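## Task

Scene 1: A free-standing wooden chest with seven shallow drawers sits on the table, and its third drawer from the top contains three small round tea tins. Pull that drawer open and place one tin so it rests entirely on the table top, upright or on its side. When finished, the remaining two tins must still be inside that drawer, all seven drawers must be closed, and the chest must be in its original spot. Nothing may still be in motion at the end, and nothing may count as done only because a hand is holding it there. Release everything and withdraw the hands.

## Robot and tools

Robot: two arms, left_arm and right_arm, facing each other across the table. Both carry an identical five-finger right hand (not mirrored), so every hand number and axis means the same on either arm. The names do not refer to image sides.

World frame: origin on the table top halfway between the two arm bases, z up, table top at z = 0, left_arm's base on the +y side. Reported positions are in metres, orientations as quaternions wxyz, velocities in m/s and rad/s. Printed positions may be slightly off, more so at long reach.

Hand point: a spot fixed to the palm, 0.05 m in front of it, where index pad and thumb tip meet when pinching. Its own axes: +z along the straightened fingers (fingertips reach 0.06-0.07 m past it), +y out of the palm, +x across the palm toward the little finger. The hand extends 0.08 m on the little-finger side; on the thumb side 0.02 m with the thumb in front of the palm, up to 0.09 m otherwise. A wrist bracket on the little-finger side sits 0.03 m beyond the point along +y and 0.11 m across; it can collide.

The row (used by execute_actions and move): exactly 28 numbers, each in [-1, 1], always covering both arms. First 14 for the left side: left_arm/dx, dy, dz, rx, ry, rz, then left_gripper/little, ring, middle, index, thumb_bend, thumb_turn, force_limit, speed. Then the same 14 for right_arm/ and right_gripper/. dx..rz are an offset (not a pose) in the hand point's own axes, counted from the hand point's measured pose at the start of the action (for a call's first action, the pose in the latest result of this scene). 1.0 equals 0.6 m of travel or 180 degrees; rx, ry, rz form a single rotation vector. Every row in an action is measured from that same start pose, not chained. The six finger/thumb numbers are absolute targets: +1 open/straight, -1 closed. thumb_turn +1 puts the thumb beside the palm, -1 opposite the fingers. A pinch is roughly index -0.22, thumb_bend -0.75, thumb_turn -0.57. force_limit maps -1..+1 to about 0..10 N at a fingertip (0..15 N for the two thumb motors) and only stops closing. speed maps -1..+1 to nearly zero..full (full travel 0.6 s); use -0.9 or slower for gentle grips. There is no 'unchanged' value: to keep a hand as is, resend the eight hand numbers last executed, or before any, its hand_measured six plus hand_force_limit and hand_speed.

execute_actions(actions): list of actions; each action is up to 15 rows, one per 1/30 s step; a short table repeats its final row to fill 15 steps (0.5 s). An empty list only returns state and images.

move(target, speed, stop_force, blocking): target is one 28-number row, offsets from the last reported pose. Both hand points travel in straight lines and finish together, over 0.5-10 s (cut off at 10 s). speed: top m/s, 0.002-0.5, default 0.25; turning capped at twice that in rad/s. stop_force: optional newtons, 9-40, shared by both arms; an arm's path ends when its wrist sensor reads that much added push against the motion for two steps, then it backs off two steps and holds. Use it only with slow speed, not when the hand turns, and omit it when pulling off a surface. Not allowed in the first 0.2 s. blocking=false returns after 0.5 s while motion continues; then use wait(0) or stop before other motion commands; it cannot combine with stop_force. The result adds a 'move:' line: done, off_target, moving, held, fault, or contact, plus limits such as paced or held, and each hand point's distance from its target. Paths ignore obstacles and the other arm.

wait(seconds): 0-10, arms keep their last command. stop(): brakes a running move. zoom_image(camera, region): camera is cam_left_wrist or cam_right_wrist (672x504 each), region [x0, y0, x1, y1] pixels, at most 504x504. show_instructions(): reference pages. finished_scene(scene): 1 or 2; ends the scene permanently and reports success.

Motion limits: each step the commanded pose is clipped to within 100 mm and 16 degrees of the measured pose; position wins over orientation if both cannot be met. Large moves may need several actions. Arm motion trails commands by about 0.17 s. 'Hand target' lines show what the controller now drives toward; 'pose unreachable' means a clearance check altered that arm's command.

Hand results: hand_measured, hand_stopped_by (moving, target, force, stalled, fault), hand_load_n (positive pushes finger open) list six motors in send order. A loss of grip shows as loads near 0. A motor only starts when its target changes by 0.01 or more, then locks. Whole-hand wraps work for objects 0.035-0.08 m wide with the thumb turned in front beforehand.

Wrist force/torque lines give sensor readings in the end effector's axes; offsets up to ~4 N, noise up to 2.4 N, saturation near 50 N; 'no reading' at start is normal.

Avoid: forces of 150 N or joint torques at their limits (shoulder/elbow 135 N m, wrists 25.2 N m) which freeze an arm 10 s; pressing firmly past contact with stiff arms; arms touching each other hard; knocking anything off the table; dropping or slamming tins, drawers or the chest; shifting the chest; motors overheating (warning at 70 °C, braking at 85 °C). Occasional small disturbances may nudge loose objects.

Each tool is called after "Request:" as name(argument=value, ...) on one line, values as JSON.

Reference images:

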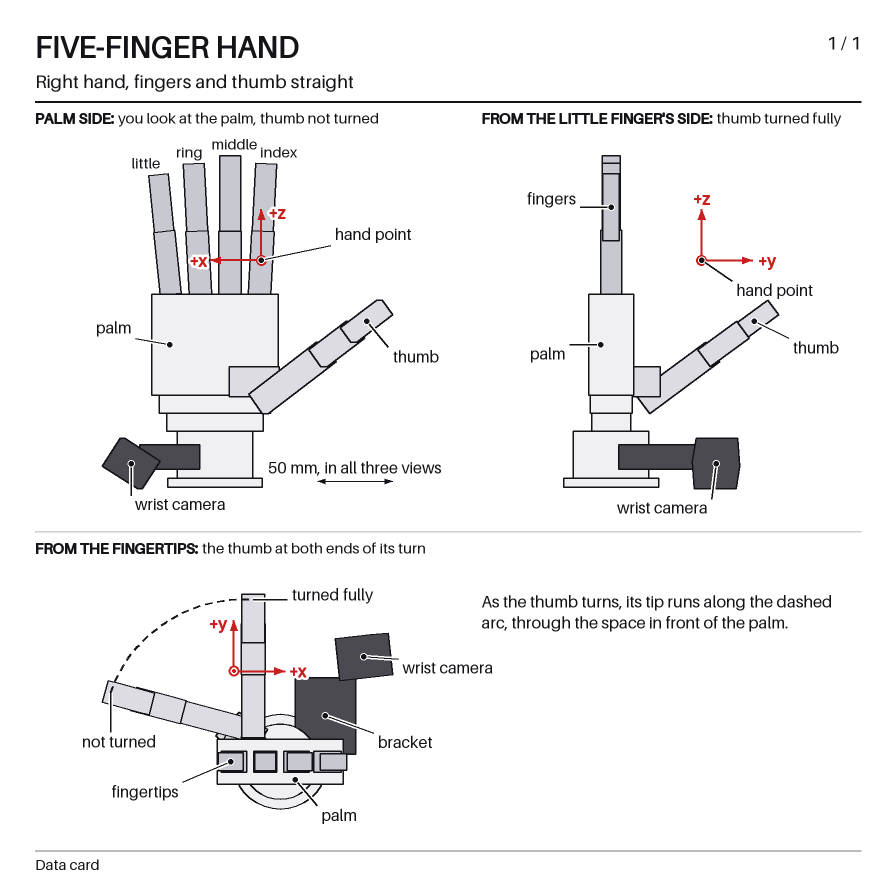

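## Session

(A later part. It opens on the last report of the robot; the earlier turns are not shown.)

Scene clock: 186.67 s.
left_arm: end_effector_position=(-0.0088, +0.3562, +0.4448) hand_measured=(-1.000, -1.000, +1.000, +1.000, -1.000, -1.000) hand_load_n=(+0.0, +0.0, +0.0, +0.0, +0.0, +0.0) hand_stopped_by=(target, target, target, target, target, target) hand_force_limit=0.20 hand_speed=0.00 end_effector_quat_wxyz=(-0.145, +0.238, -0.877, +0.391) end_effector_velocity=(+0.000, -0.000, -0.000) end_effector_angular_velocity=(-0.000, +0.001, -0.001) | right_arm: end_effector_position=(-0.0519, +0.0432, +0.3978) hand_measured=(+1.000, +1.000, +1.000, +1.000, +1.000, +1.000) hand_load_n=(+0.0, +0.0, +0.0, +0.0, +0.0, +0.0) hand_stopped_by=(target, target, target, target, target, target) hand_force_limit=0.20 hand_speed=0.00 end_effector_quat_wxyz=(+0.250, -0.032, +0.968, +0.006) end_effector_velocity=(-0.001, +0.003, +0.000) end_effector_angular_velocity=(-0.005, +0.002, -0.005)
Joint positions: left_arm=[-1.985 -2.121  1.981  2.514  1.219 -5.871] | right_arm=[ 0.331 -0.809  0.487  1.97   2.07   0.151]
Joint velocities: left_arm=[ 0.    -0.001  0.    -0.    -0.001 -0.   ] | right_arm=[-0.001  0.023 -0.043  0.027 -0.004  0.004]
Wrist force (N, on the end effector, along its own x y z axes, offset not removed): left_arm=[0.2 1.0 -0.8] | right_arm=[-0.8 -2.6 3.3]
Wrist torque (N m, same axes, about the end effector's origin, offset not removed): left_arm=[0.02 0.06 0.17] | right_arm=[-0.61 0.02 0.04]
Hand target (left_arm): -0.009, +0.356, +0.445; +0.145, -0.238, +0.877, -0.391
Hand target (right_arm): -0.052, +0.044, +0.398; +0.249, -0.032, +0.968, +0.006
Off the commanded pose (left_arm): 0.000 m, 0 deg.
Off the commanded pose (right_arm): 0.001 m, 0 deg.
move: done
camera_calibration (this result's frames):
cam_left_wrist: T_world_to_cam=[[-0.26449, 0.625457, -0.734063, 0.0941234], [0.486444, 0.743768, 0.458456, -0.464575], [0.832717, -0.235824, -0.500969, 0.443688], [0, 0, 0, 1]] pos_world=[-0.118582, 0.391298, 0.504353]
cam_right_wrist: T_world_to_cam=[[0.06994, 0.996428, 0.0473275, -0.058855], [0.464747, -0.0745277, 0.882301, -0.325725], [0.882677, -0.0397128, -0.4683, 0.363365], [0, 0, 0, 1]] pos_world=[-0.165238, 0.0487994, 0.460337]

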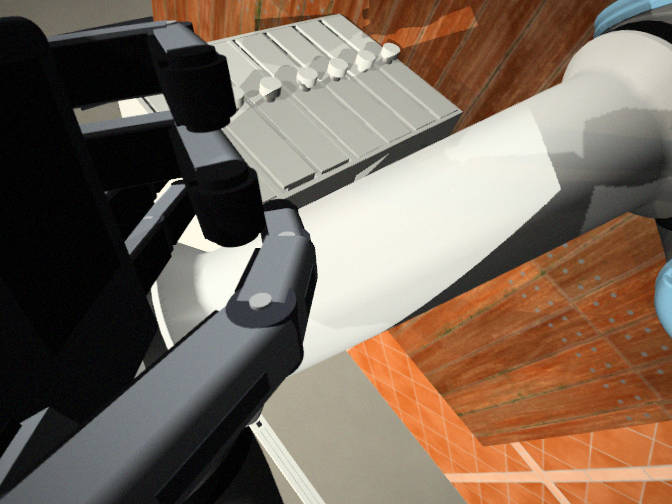

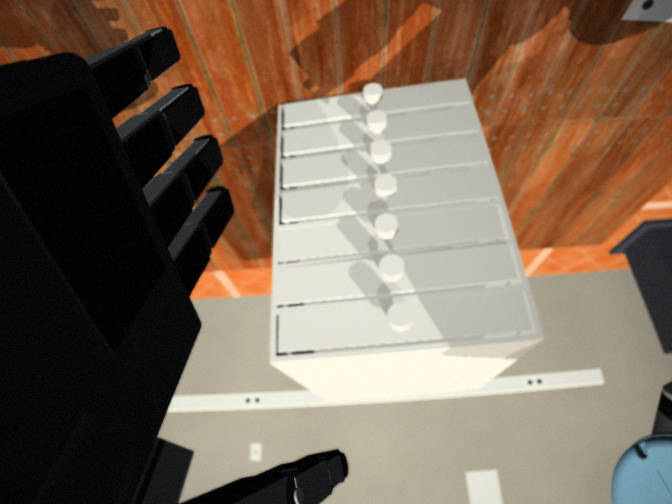

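Request:
move(target=[-0.515,-0.113,0.108,0,0,0,1,1,1,1,1,1,0.2,0, 0,-0.3,0,0,0,0,1,1,1,1,1,1,0.2,0], speed=0.2)

Request:
move(target=[0,0,0,-0.26,-0.119,-0.31,1,1,1,1,1,1,0.2,0, 0,0.3,0,0,0,0,1,1,1,1,1,1,0.2,0], speed=0.25)

Scene clock: 190.03 s.
left_arm: end_effector_position=(-0.0069, +0.3566, +0.4450) hand_measured=(+1.000, +1.000, +1.000, +1.000, +1.000, +1.000) hand_load_n=(+0.0, +0.0, +0.0, +0.0, +0.0, +0.0) hand_stopped_by=(target, target, target, target, target, target) hand_force_limit=0.20 hand_speed=0.00 end_effector_quat_wxyz=(-0.146, +0.238, -0.877, +0.391) end_effector_velocity=(+0.000, +0.000, +0.000) end_effector_angular_velocity=(+0.000, -0.000, +0.001) | right_arm: end_effector_position=(-0.0399, -0.1361, +0.3988) hand_measured=(+1.000, +1.000, +1.000, +1.000, +1.000, +1.000) hand_load_n=(+0.0, +0.0, +0.0, +0.0, +0.0, +0.0) hand_stopped_by=(target, target, target, target, target, target) hand_force_limit=0.20 hand_speed=0.00 end_effector_quat_wxyz=(+0.249, -0.032, +0.968, +0.006) end_effector_velocity=(-0.000, -0.002, -0.000) end_effector_angular_velocity=(+0.001, +0.001, +0.000)
Joint positions: left_arm=[-1.996 -2.129  1.984  2.521  1.227 -5.879] | right_arm=[ 0.39  -1.325  1.279  1.725  2.064  0.218]
Joint velocities: left_arm=[-0.    -0.     0.     0.     0.001 -0.   ] | right_arm=[ 0.001 -0.006  0.007 -0.002 -0.001  0.001]
Wrist force (N, on the end effector, along its own x y z axes, offset not removed): left_arm=[-0.3 -1.3 -1.3] | right_arm=[-0.2 -1.7 2.1]
Wrist torque (N m, same axes, about the end effector's origin, offset not removed): left_arm=[-0.33 0.16 0.02] | right_arm=[-0.50 -0.03 0.14]
Hand target (left_arm): -0.007, +0.357, +0.445; +0.146, -0.238, +0.877, -0.391
Hand target (right_arm): -0.040, -0.136, +0.399; +0.249, -0.032, +0.968, +0.006
Off the commanded pose (left_arm): 0.321 m, 0 deg; position clipped at the last step of the last action.
Off the commanded pose (right_arm): 0.001 m, 0 deg.
move: held (left_arm); limits=paced,held; held on 62 of 66 steps (left_arm), including the last (left_arm)
pose unreachable (left arm): on one or more control steps of this call, first in action 0 (counted from 0), this arm could not follow its commanded pose, so it was not sent that pose on those steps. On the call's last step it was still not sent that pose. It may still have moved: this result reports where it is.
cause: the commanded pose would bring two parts of the arm too close to each other (joints 3 (elbow) to 6 (wrist 3) lie between them).
camera_calibration (this result's frames):
cam_left_wrist: T_world_to_cam=[[-0.26411, 0.625615, -0.734065, 0.0944425], [0.485742, 0.743801, 0.459147, -0.466176], [0.833247, -0.235301, -0.500332, 0.44186], [0, 0, 0, 1]] pos_world=[-0.116795, 0.391627, 0.504447]
cam_right_wrist: T_world_to_cam=[[0.0700092, 0.99643, 0.04717, 0.118972], [0.464919, -0.0744286, 0.882219, -0.345548], [0.882581, -0.0398332, -0.46847, 0.346225], [0, 0, 0, 1]] pos_world=[-0.153249, -0.130475, 0.461433]

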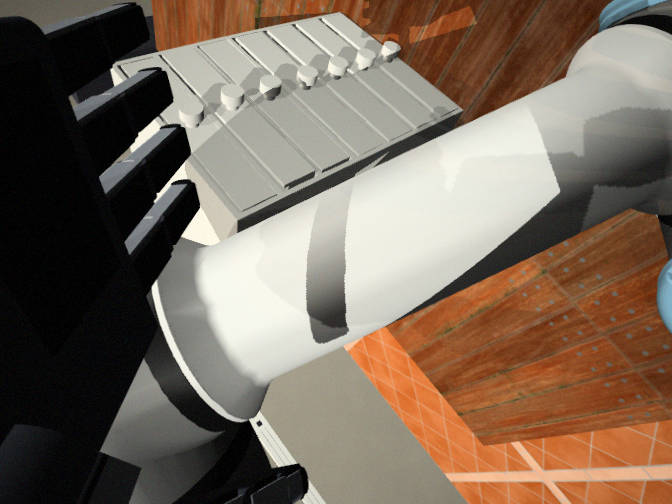

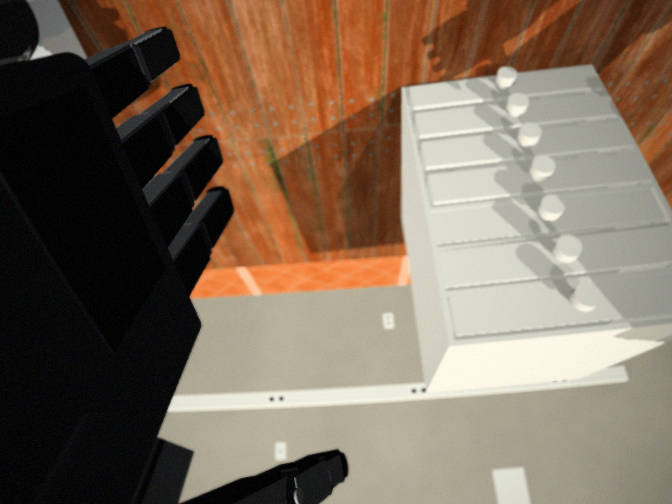

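Scene clock: 197.80 s.
left_arm: end_effector_position=(-0.0070, +0.3561, +0.4457) hand_measured=(+1.000, +1.000, +1.000, +1.000, +1.000, +1.000) hand_load_n=(+0.0, +0.0, +0.0, +0.0, +0.0, +0.0) hand_stopped_by=(target, target, target, target, target, target) hand_force_limit=0.20 hand_speed=0.00 end_effector_quat_wxyz=(+0.006, +0.711, -0.703, +0.035) end_effector_velocity=(+0.000, +0.001, +0.000) end_effector_angular_velocity=(+0.091, +0.063, -0.006) | right_arm: end_effector_position=(-0.0519, +0.0435, +0.3977) hand_measured=(+1.000, +1.000, +1.000, +1.000, +1.000, +1.000) hand_load_n=(+0.0, +0.0, +0.0, +0.0, +0.0, +0.0) hand_stopped_by=(target, target, target, target, target, target) hand_force_limit=0.20 hand_speed=0.00 end_effector_quat_wxyz=(+0.250, -0.032, +0.968, +0.006) end_effector_velocity=(+0.000, +0.000, -0.000) end_effector_angular_velocity=(+0.001, -0.000, -0.000)
Joint positions: left_arm=[-0.577 -1.877  1.528  1.898  1.503 -5.363] | right_arm=[ 0.33  -0.808  0.485  1.971  2.07   0.151]
Joint velocities: left_arm=[ 0.19   0.069 -0.027 -0.021  0.109  0.194] | right_arm=[-0.     0.     0.    -0.001  0.     0.   ]
Wrist force (N, on the end effector, along its own x y z axes, offset not removed): left_arm=[0.4 -0.7 1.9] | right_arm=[-1.4 -1.4 2.6]
Wrist torque (N m, same axes, about the end effector's origin, offset not removed): left_arm=[-0.42 -0.03 0.07] | right_arm=[-0.39 0.06 0.07]
Hand target (left_arm): -0.007, +0.356, +0.446; +0.004, +0.710, -0.704, +0.025
Hand target (right_arm): -0.052, +0.044, +0.398; +0.250, -0.032, +0.968, +0.006
Off the commanded pose (left_arm): 0.001 m, 4 deg.
Off the commanded pose (right_arm): 0.000 m, 0 deg.
move: moving (left_arm; no rest 5 s after the path's end); limits=paced
camera_calibration (this result's frames):
cam_left_wrist: T_world_to_cam=[[-0.998633, 0.0480748, -0.0205037, -0.0222691], [0.0315853, 0.86769, 0.496102, -0.529794], [0.0416408, 0.494776, -0.868022, 0.340506], [0, 0, 0, 1]] pos_world=[-0.019684, 0.292293, 0.557942]
cam_right_wrist: T_world_to_cam=[[0.0699946, 0.996428, 0.047237, -0.0590872], [0.464758, -0.0744737, 0.8823, -0.325681], [0.882667, -0.0398025, -0.468311, 0.363379], [0, 0, 0, 1]] pos_world=[-0.165244, 0.0490849, 0.460314]

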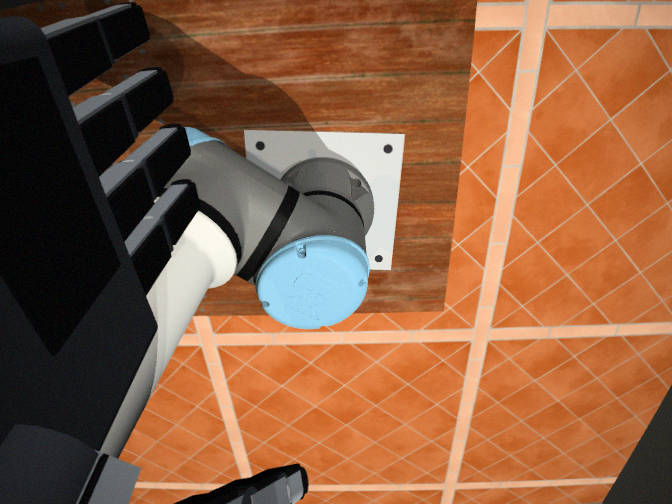

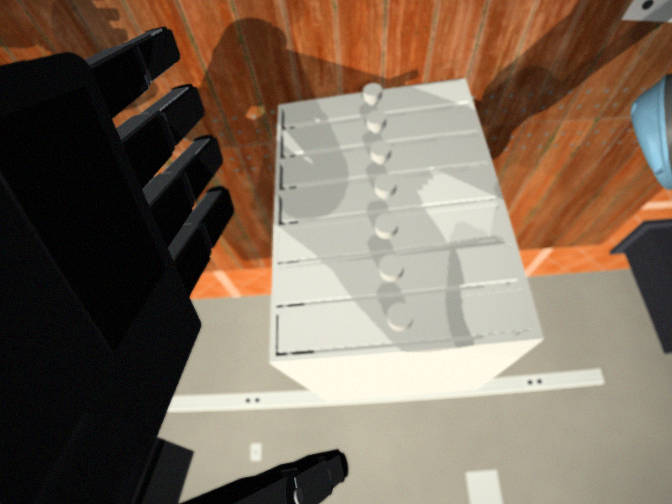

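Request:
move(target=[0.393,-0.987,-0.058,0,0,0,1,1,1,1,1,1,0.2,0, 0,0,0,0,0,0,1,1,1,1,1,1,0.2,0], speed=0.25)

Scene clock: 205.70 s.
left_arm: end_effector_position=(+0.3534, +0.2354, +0.4658) hand_measured=(+1.000, +1.000, +1.000, +1.000, +1.000, +1.000) hand_load_n=(+0.0, +0.0, +0.0, +0.0, +0.0, +0.0) hand_stopped_by=(target, target, target, target, target, target) hand_force_limit=0.20 hand_speed=0.00 end_effector_quat_wxyz=(-0.019, +0.717, -0.689, +0.101) end_effector_velocity=(+0.033, -0.013, +0.001) end_effector_angular_velocity=(-0.034, -0.030, +0.001) | right_arm: end_effector_position=(-0.0519, +0.0435, +0.3977) hand_measured=(+1.000, +1.000, +1.000, +1.000, +1.000, +1.000) hand_load_n=(+0.0, +0.0, +0.0, +0.0, +0.0, +0.0) hand_stopped_by=(target, target, target, target, target, target) hand_force_limit=0.20 hand_speed=0.00 end_effector_quat_wxyz=(+0.250, -0.032, +0.968, +0.006) end_effector_velocity=(-0.000, +0.000, -0.000) end_effector_angular_velocity=(+0.001, -0.001, +0.001)
Joint positions: left_arm=[ 0.636 -1.066  0.505  1.944  1.488 -4.171] | right_arm=[ 0.33  -0.808  0.485  1.971  2.07   0.151]
Joint velocities: left_arm=[ 0.044  0.107 -0.192  0.037  0.001  0.044] | right_arm=[ 0.     0.     0.    -0.002  0.001 -0.   ]
Wrist force (N, on the end effector, along its own x y z axes, offset not removed): left_arm=[1.5 -0.9 0.6] | right_arm=[-0.1 -0.7 2.9]
Wrist torque (N m, same axes, about the end effector's origin, offset not removed): left_arm=[-0.35 -0.06 0.13] | right_arm=[-0.29 -0.08 0.12]
Hand target (left_arm): +0.359, +0.233, +0.466; -0.019, +0.717, -0.689, +0.105
Hand target (right_arm): -0.052, +0.044, +0.398; +0.250, -0.032, +0.968, +0.006
Off the commanded pose (left_arm): 0.260 m, 8 deg; position clipped at the last step of the last action.
Off the commanded pose (right_arm): 0.000 m, 0 deg.
move: moving (left_arm; no rest 5 s after the path's end); limits=paced
camera_calibration (this result's frames):
cam_left_wrist: T_world_to_cam=[[-0.9886, 0.0124809, -0.150048, 0.409102], [-0.0559271, 0.89482, 0.44291, -0.397141], [0.139794, 0.446252, -0.883921, 0.386862], [0, 0, 0, 1]] pos_world=[0.328146, 0.177626, 0.579238]
cam_right_wrist: T_world_to_cam=[[0.0699945, 0.996428, 0.0472369, -0.0590872], [0.464758, -0.0744736, 0.8823, -0.325681], [0.882667, -0.0398025, -0.468311, 0.363379], [0, 0, 0, 1]] pos_world=[-0.165244, 0.0490849, 0.460314]

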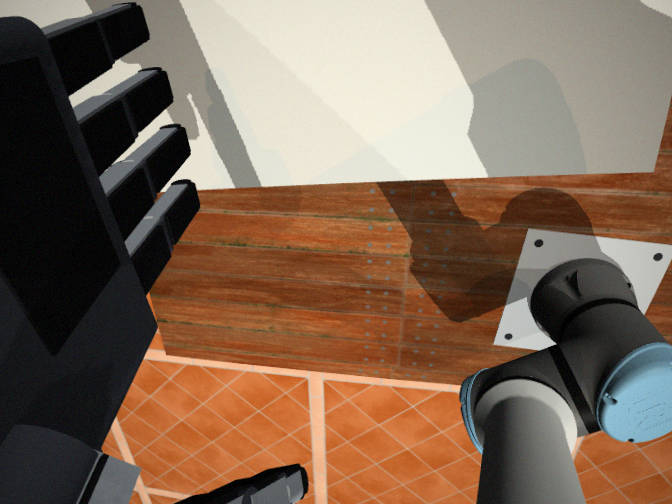

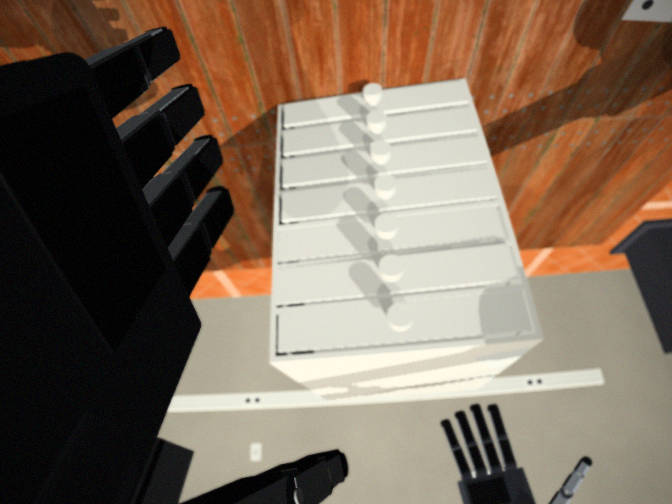

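Request:
move(target=[-0.25,0.3,-0.02,0,0,0,1,1,1,1,1,1,0.2,0, 0,-0.4,0,0,0,0,1,1,1,1,1,1,0.2,0], speed=0.2)

Scene clock: 211.40 s.
left_arm: end_effector_position=(+0.1702, +0.3769, +0.4302) hand_measured=(+1.000, +1.000, +1.000, +1.000, +1.000, +1.000) hand_load_n=(+0.0, +0.0, +0.0, +0.0, +0.0, +0.0) hand_stopped_by=(target, target, target, target, target, target) hand_force_limit=0.20 hand_speed=0.00 end_effector_quat_wxyz=(-0.018, +0.717, -0.690, +0.100) end_effector_velocity=(-0.004, +0.000, -0.001) end_effector_angular_velocity=(+0.001, -0.006, +0.002) | right_arm: end_effector_position=(-0.0359, -0.1959, +0.3992) hand_measured=(+1.000, +1.000, +1.000, +1.000, +1.000, +1.000) hand_load_n=(+0.0, +0.0, +0.0, +0.0, +0.0, +0.0) hand_stopped_by=(target, target, target, target, target, target) hand_force_limit=0.20 hand_speed=0.00 end_effector_quat_wxyz=(+0.249, -0.032, +0.968, +0.006) end_effector_velocity=(-0.000, -0.000, -0.000) end_effector_angular_velocity=(-0.002, +0.000, -0.000)
Joint positions: left_arm=[ 0.264 -1.777  1.453  1.749  1.427 -4.54 ] | right_arm=[ 0.424 -1.456  1.44   1.713  2.06   0.256]
Joint velocities: left_arm=[-0.027 -0.011  0.011  0.004 -0.01  -0.028] | right_arm=[ 0.     0.     0.     0.002 -0.001  0.   ]
Wrist force (N, on the end effector, along its own x y z axes, offset not removed): left_arm=[1.1 -1.7 -1.0] | right_arm=[-0.5 -1.9 3.0]
Wrist torque (N m, same axes, about the end effector's origin, offset not removed): left_arm=[-0.39 -0.03 0.05] | right_arm=[-0.41 -0.07 0.04]
Hand target (left_arm): +0.170, +0.377, +0.430; -0.019, +0.717, -0.689, +0.101
Hand target (right_arm): -0.036, -0.196, +0.399; +0.249, -0.032, +0.968, +0.006
Off the commanded pose (left_arm): 0.001 m, 0 deg.
Off the commanded pose (right_arm): 0.001 m, 0 deg.
move: done; limits=paced
camera_calibration (this result's frames):
cam_left_wrist: T_world_to_cam=[[-0.988896, 0.0127549, -0.14806, 0.219975], [-0.0546776, 0.895193, 0.442312, -0.518339], [0.138184, 0.445496, -0.884555, 0.318683], [0, 0, 0, 1]] pos_world=[0.145155, 0.319236, 0.54373]
cam_right_wrist: T_world_to_cam=[[0.0700172, 0.996432, 0.047128, 0.178344], [0.465007, -0.0743991, 0.882175, -0.352154], [0.882534, -0.0398526, -0.468557, 0.340511], [0, 0, 0, 1]] pos_world=[-0.149245, -0.190338, 0.461806]

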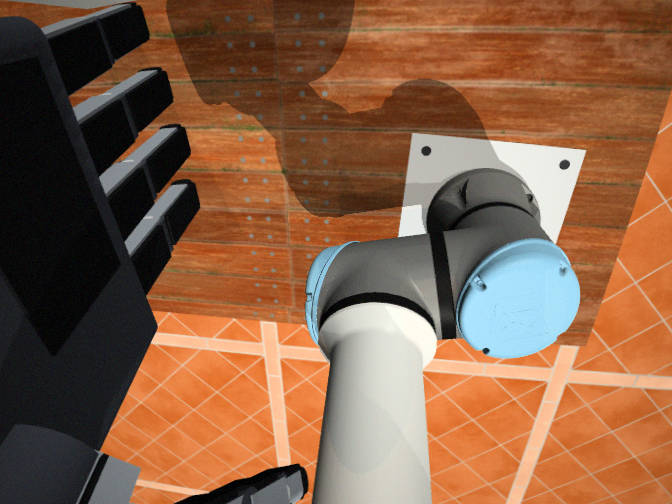

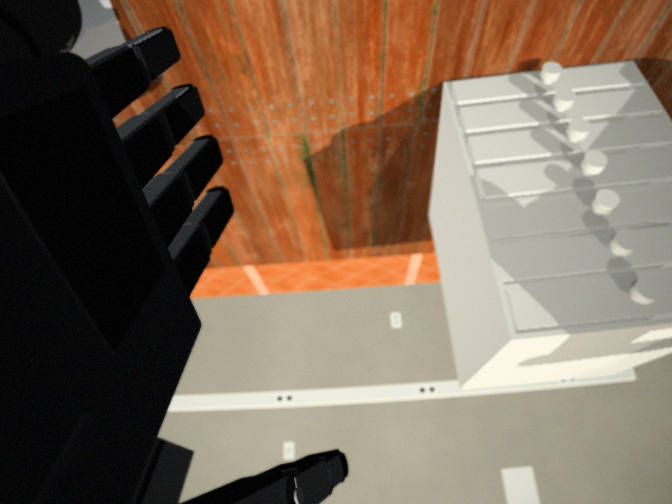

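Request:
move(target=[0,0,0,0,0,0,1,1,1,1,1,1,0.2,0, 0,0,-0.1,0,0.16,0,1,1,1,1,1,1,0.2,0])

Scene clock: 213.10 s.
left_arm: end_effector_position=(+0.1702, +0.3769, +0.4302) hand_measured=(+1.000, +1.000, +1.000, +1.000, +1.000, +1.000) hand_load_n=(+0.0, +0.0, +0.0, +0.0, +0.0, +0.0) hand_stopped_by=(target, target, target, target, target, target) hand_force_limit=0.20 hand_speed=0.00 end_effector_quat_wxyz=(-0.018, +0.717, -0.690, +0.100) end_effector_velocity=(+0.000, -0.000, +0.000) end_effector_angular_velocity=(-0.000, -0.001, +0.000) | right_arm: end_effector_position=(-0.0649, -0.1974, +0.4516) hand_measured=(+1.000, +1.000, +1.000, +1.000, +1.000, +1.000) hand_load_n=(+0.0, +0.0, +0.0, +0.0, +0.0, +0.0) hand_stopped_by=(target, target, target, target, target, target) hand_force_limit=0.20 hand_speed=0.00 end_effector_quat_wxyz=(+0.002, -0.032, +0.999, -0.002) end_effector_velocity=(-0.000, -0.001, +0.001) end_effector_angular_velocity=(-0.005, +0.012, +0.001)
Joint positions: left_arm=[ 0.264 -1.777  1.453  1.749  1.427 -4.54 ] | right_arm=[ 0.152 -1.517  1.22   1.872  1.575 -0.046]
Joint velocities: left_arm=[ 0.     0.001 -0.001  0.    -0.001 -0.   ] | right_arm=[-0.01  -0.002 -0.     0.007 -0.012 -0.012]
Wrist force (N, on the end effector, along its own x y z axes, offset not removed): left_arm=[-0.8 1.0 1.2] | right_arm=[-0.1 -2.5 3.1]
Wrist torque (N m, same axes, about the end effector's origin, offset not removed): left_arm=[-0.11 0.13 0.04] | right_arm=[-0.58 -0.04 0.06]
Hand target (left_arm): +0.170, +0.377, +0.430; -0.018, +0.717, -0.690, +0.100
Hand target (right_arm): -0.065, -0.197, +0.452; +0.001, -0.033, +0.999, -0.002
Off the commanded pose (left_arm): 0.000 m, 0 deg.
Off the commanded pose (right_arm): 0.000 m, 0 deg.
move: done
camera_calibration (this result's frames):
cam_left_wrist: T_world_to_cam=[[-0.988896, 0.0127543, -0.148062, 0.219976], [-0.054679, 0.895193, 0.442312, -0.518339], [0.138185, 0.445496, -0.884555, 0.318683], [0, 0, 0, 1]] pos_world=[0.145154, 0.319236, 0.54373]
cam_right_wrist: T_world_to_cam=[[0.0783285, 0.996637, -0.02407, 0.212159], [0.830901, -0.0519232, 0.553992, -0.208655], [0.55088, -0.0633932, -0.832174, 0.528652], [0, 0, 0, 1]] pos_world=[-0.13447, -0.188766, 0.56063]

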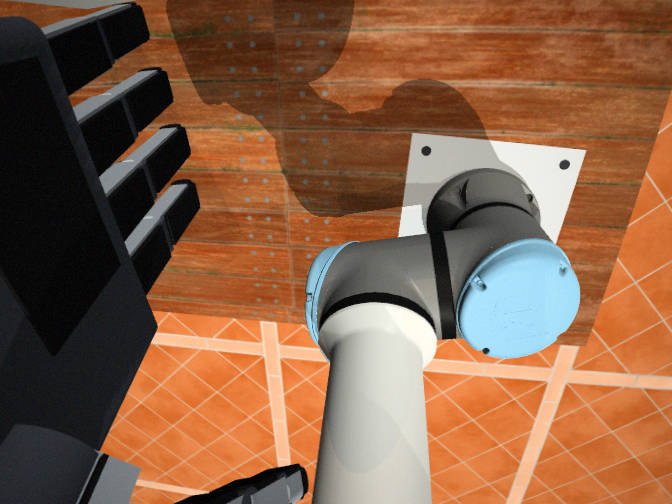

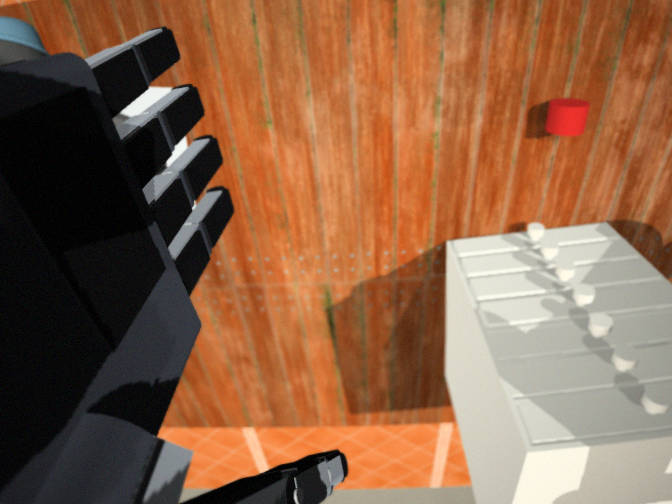

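Request:
finished_scene(scene=1)

The scene is finished: the task was done.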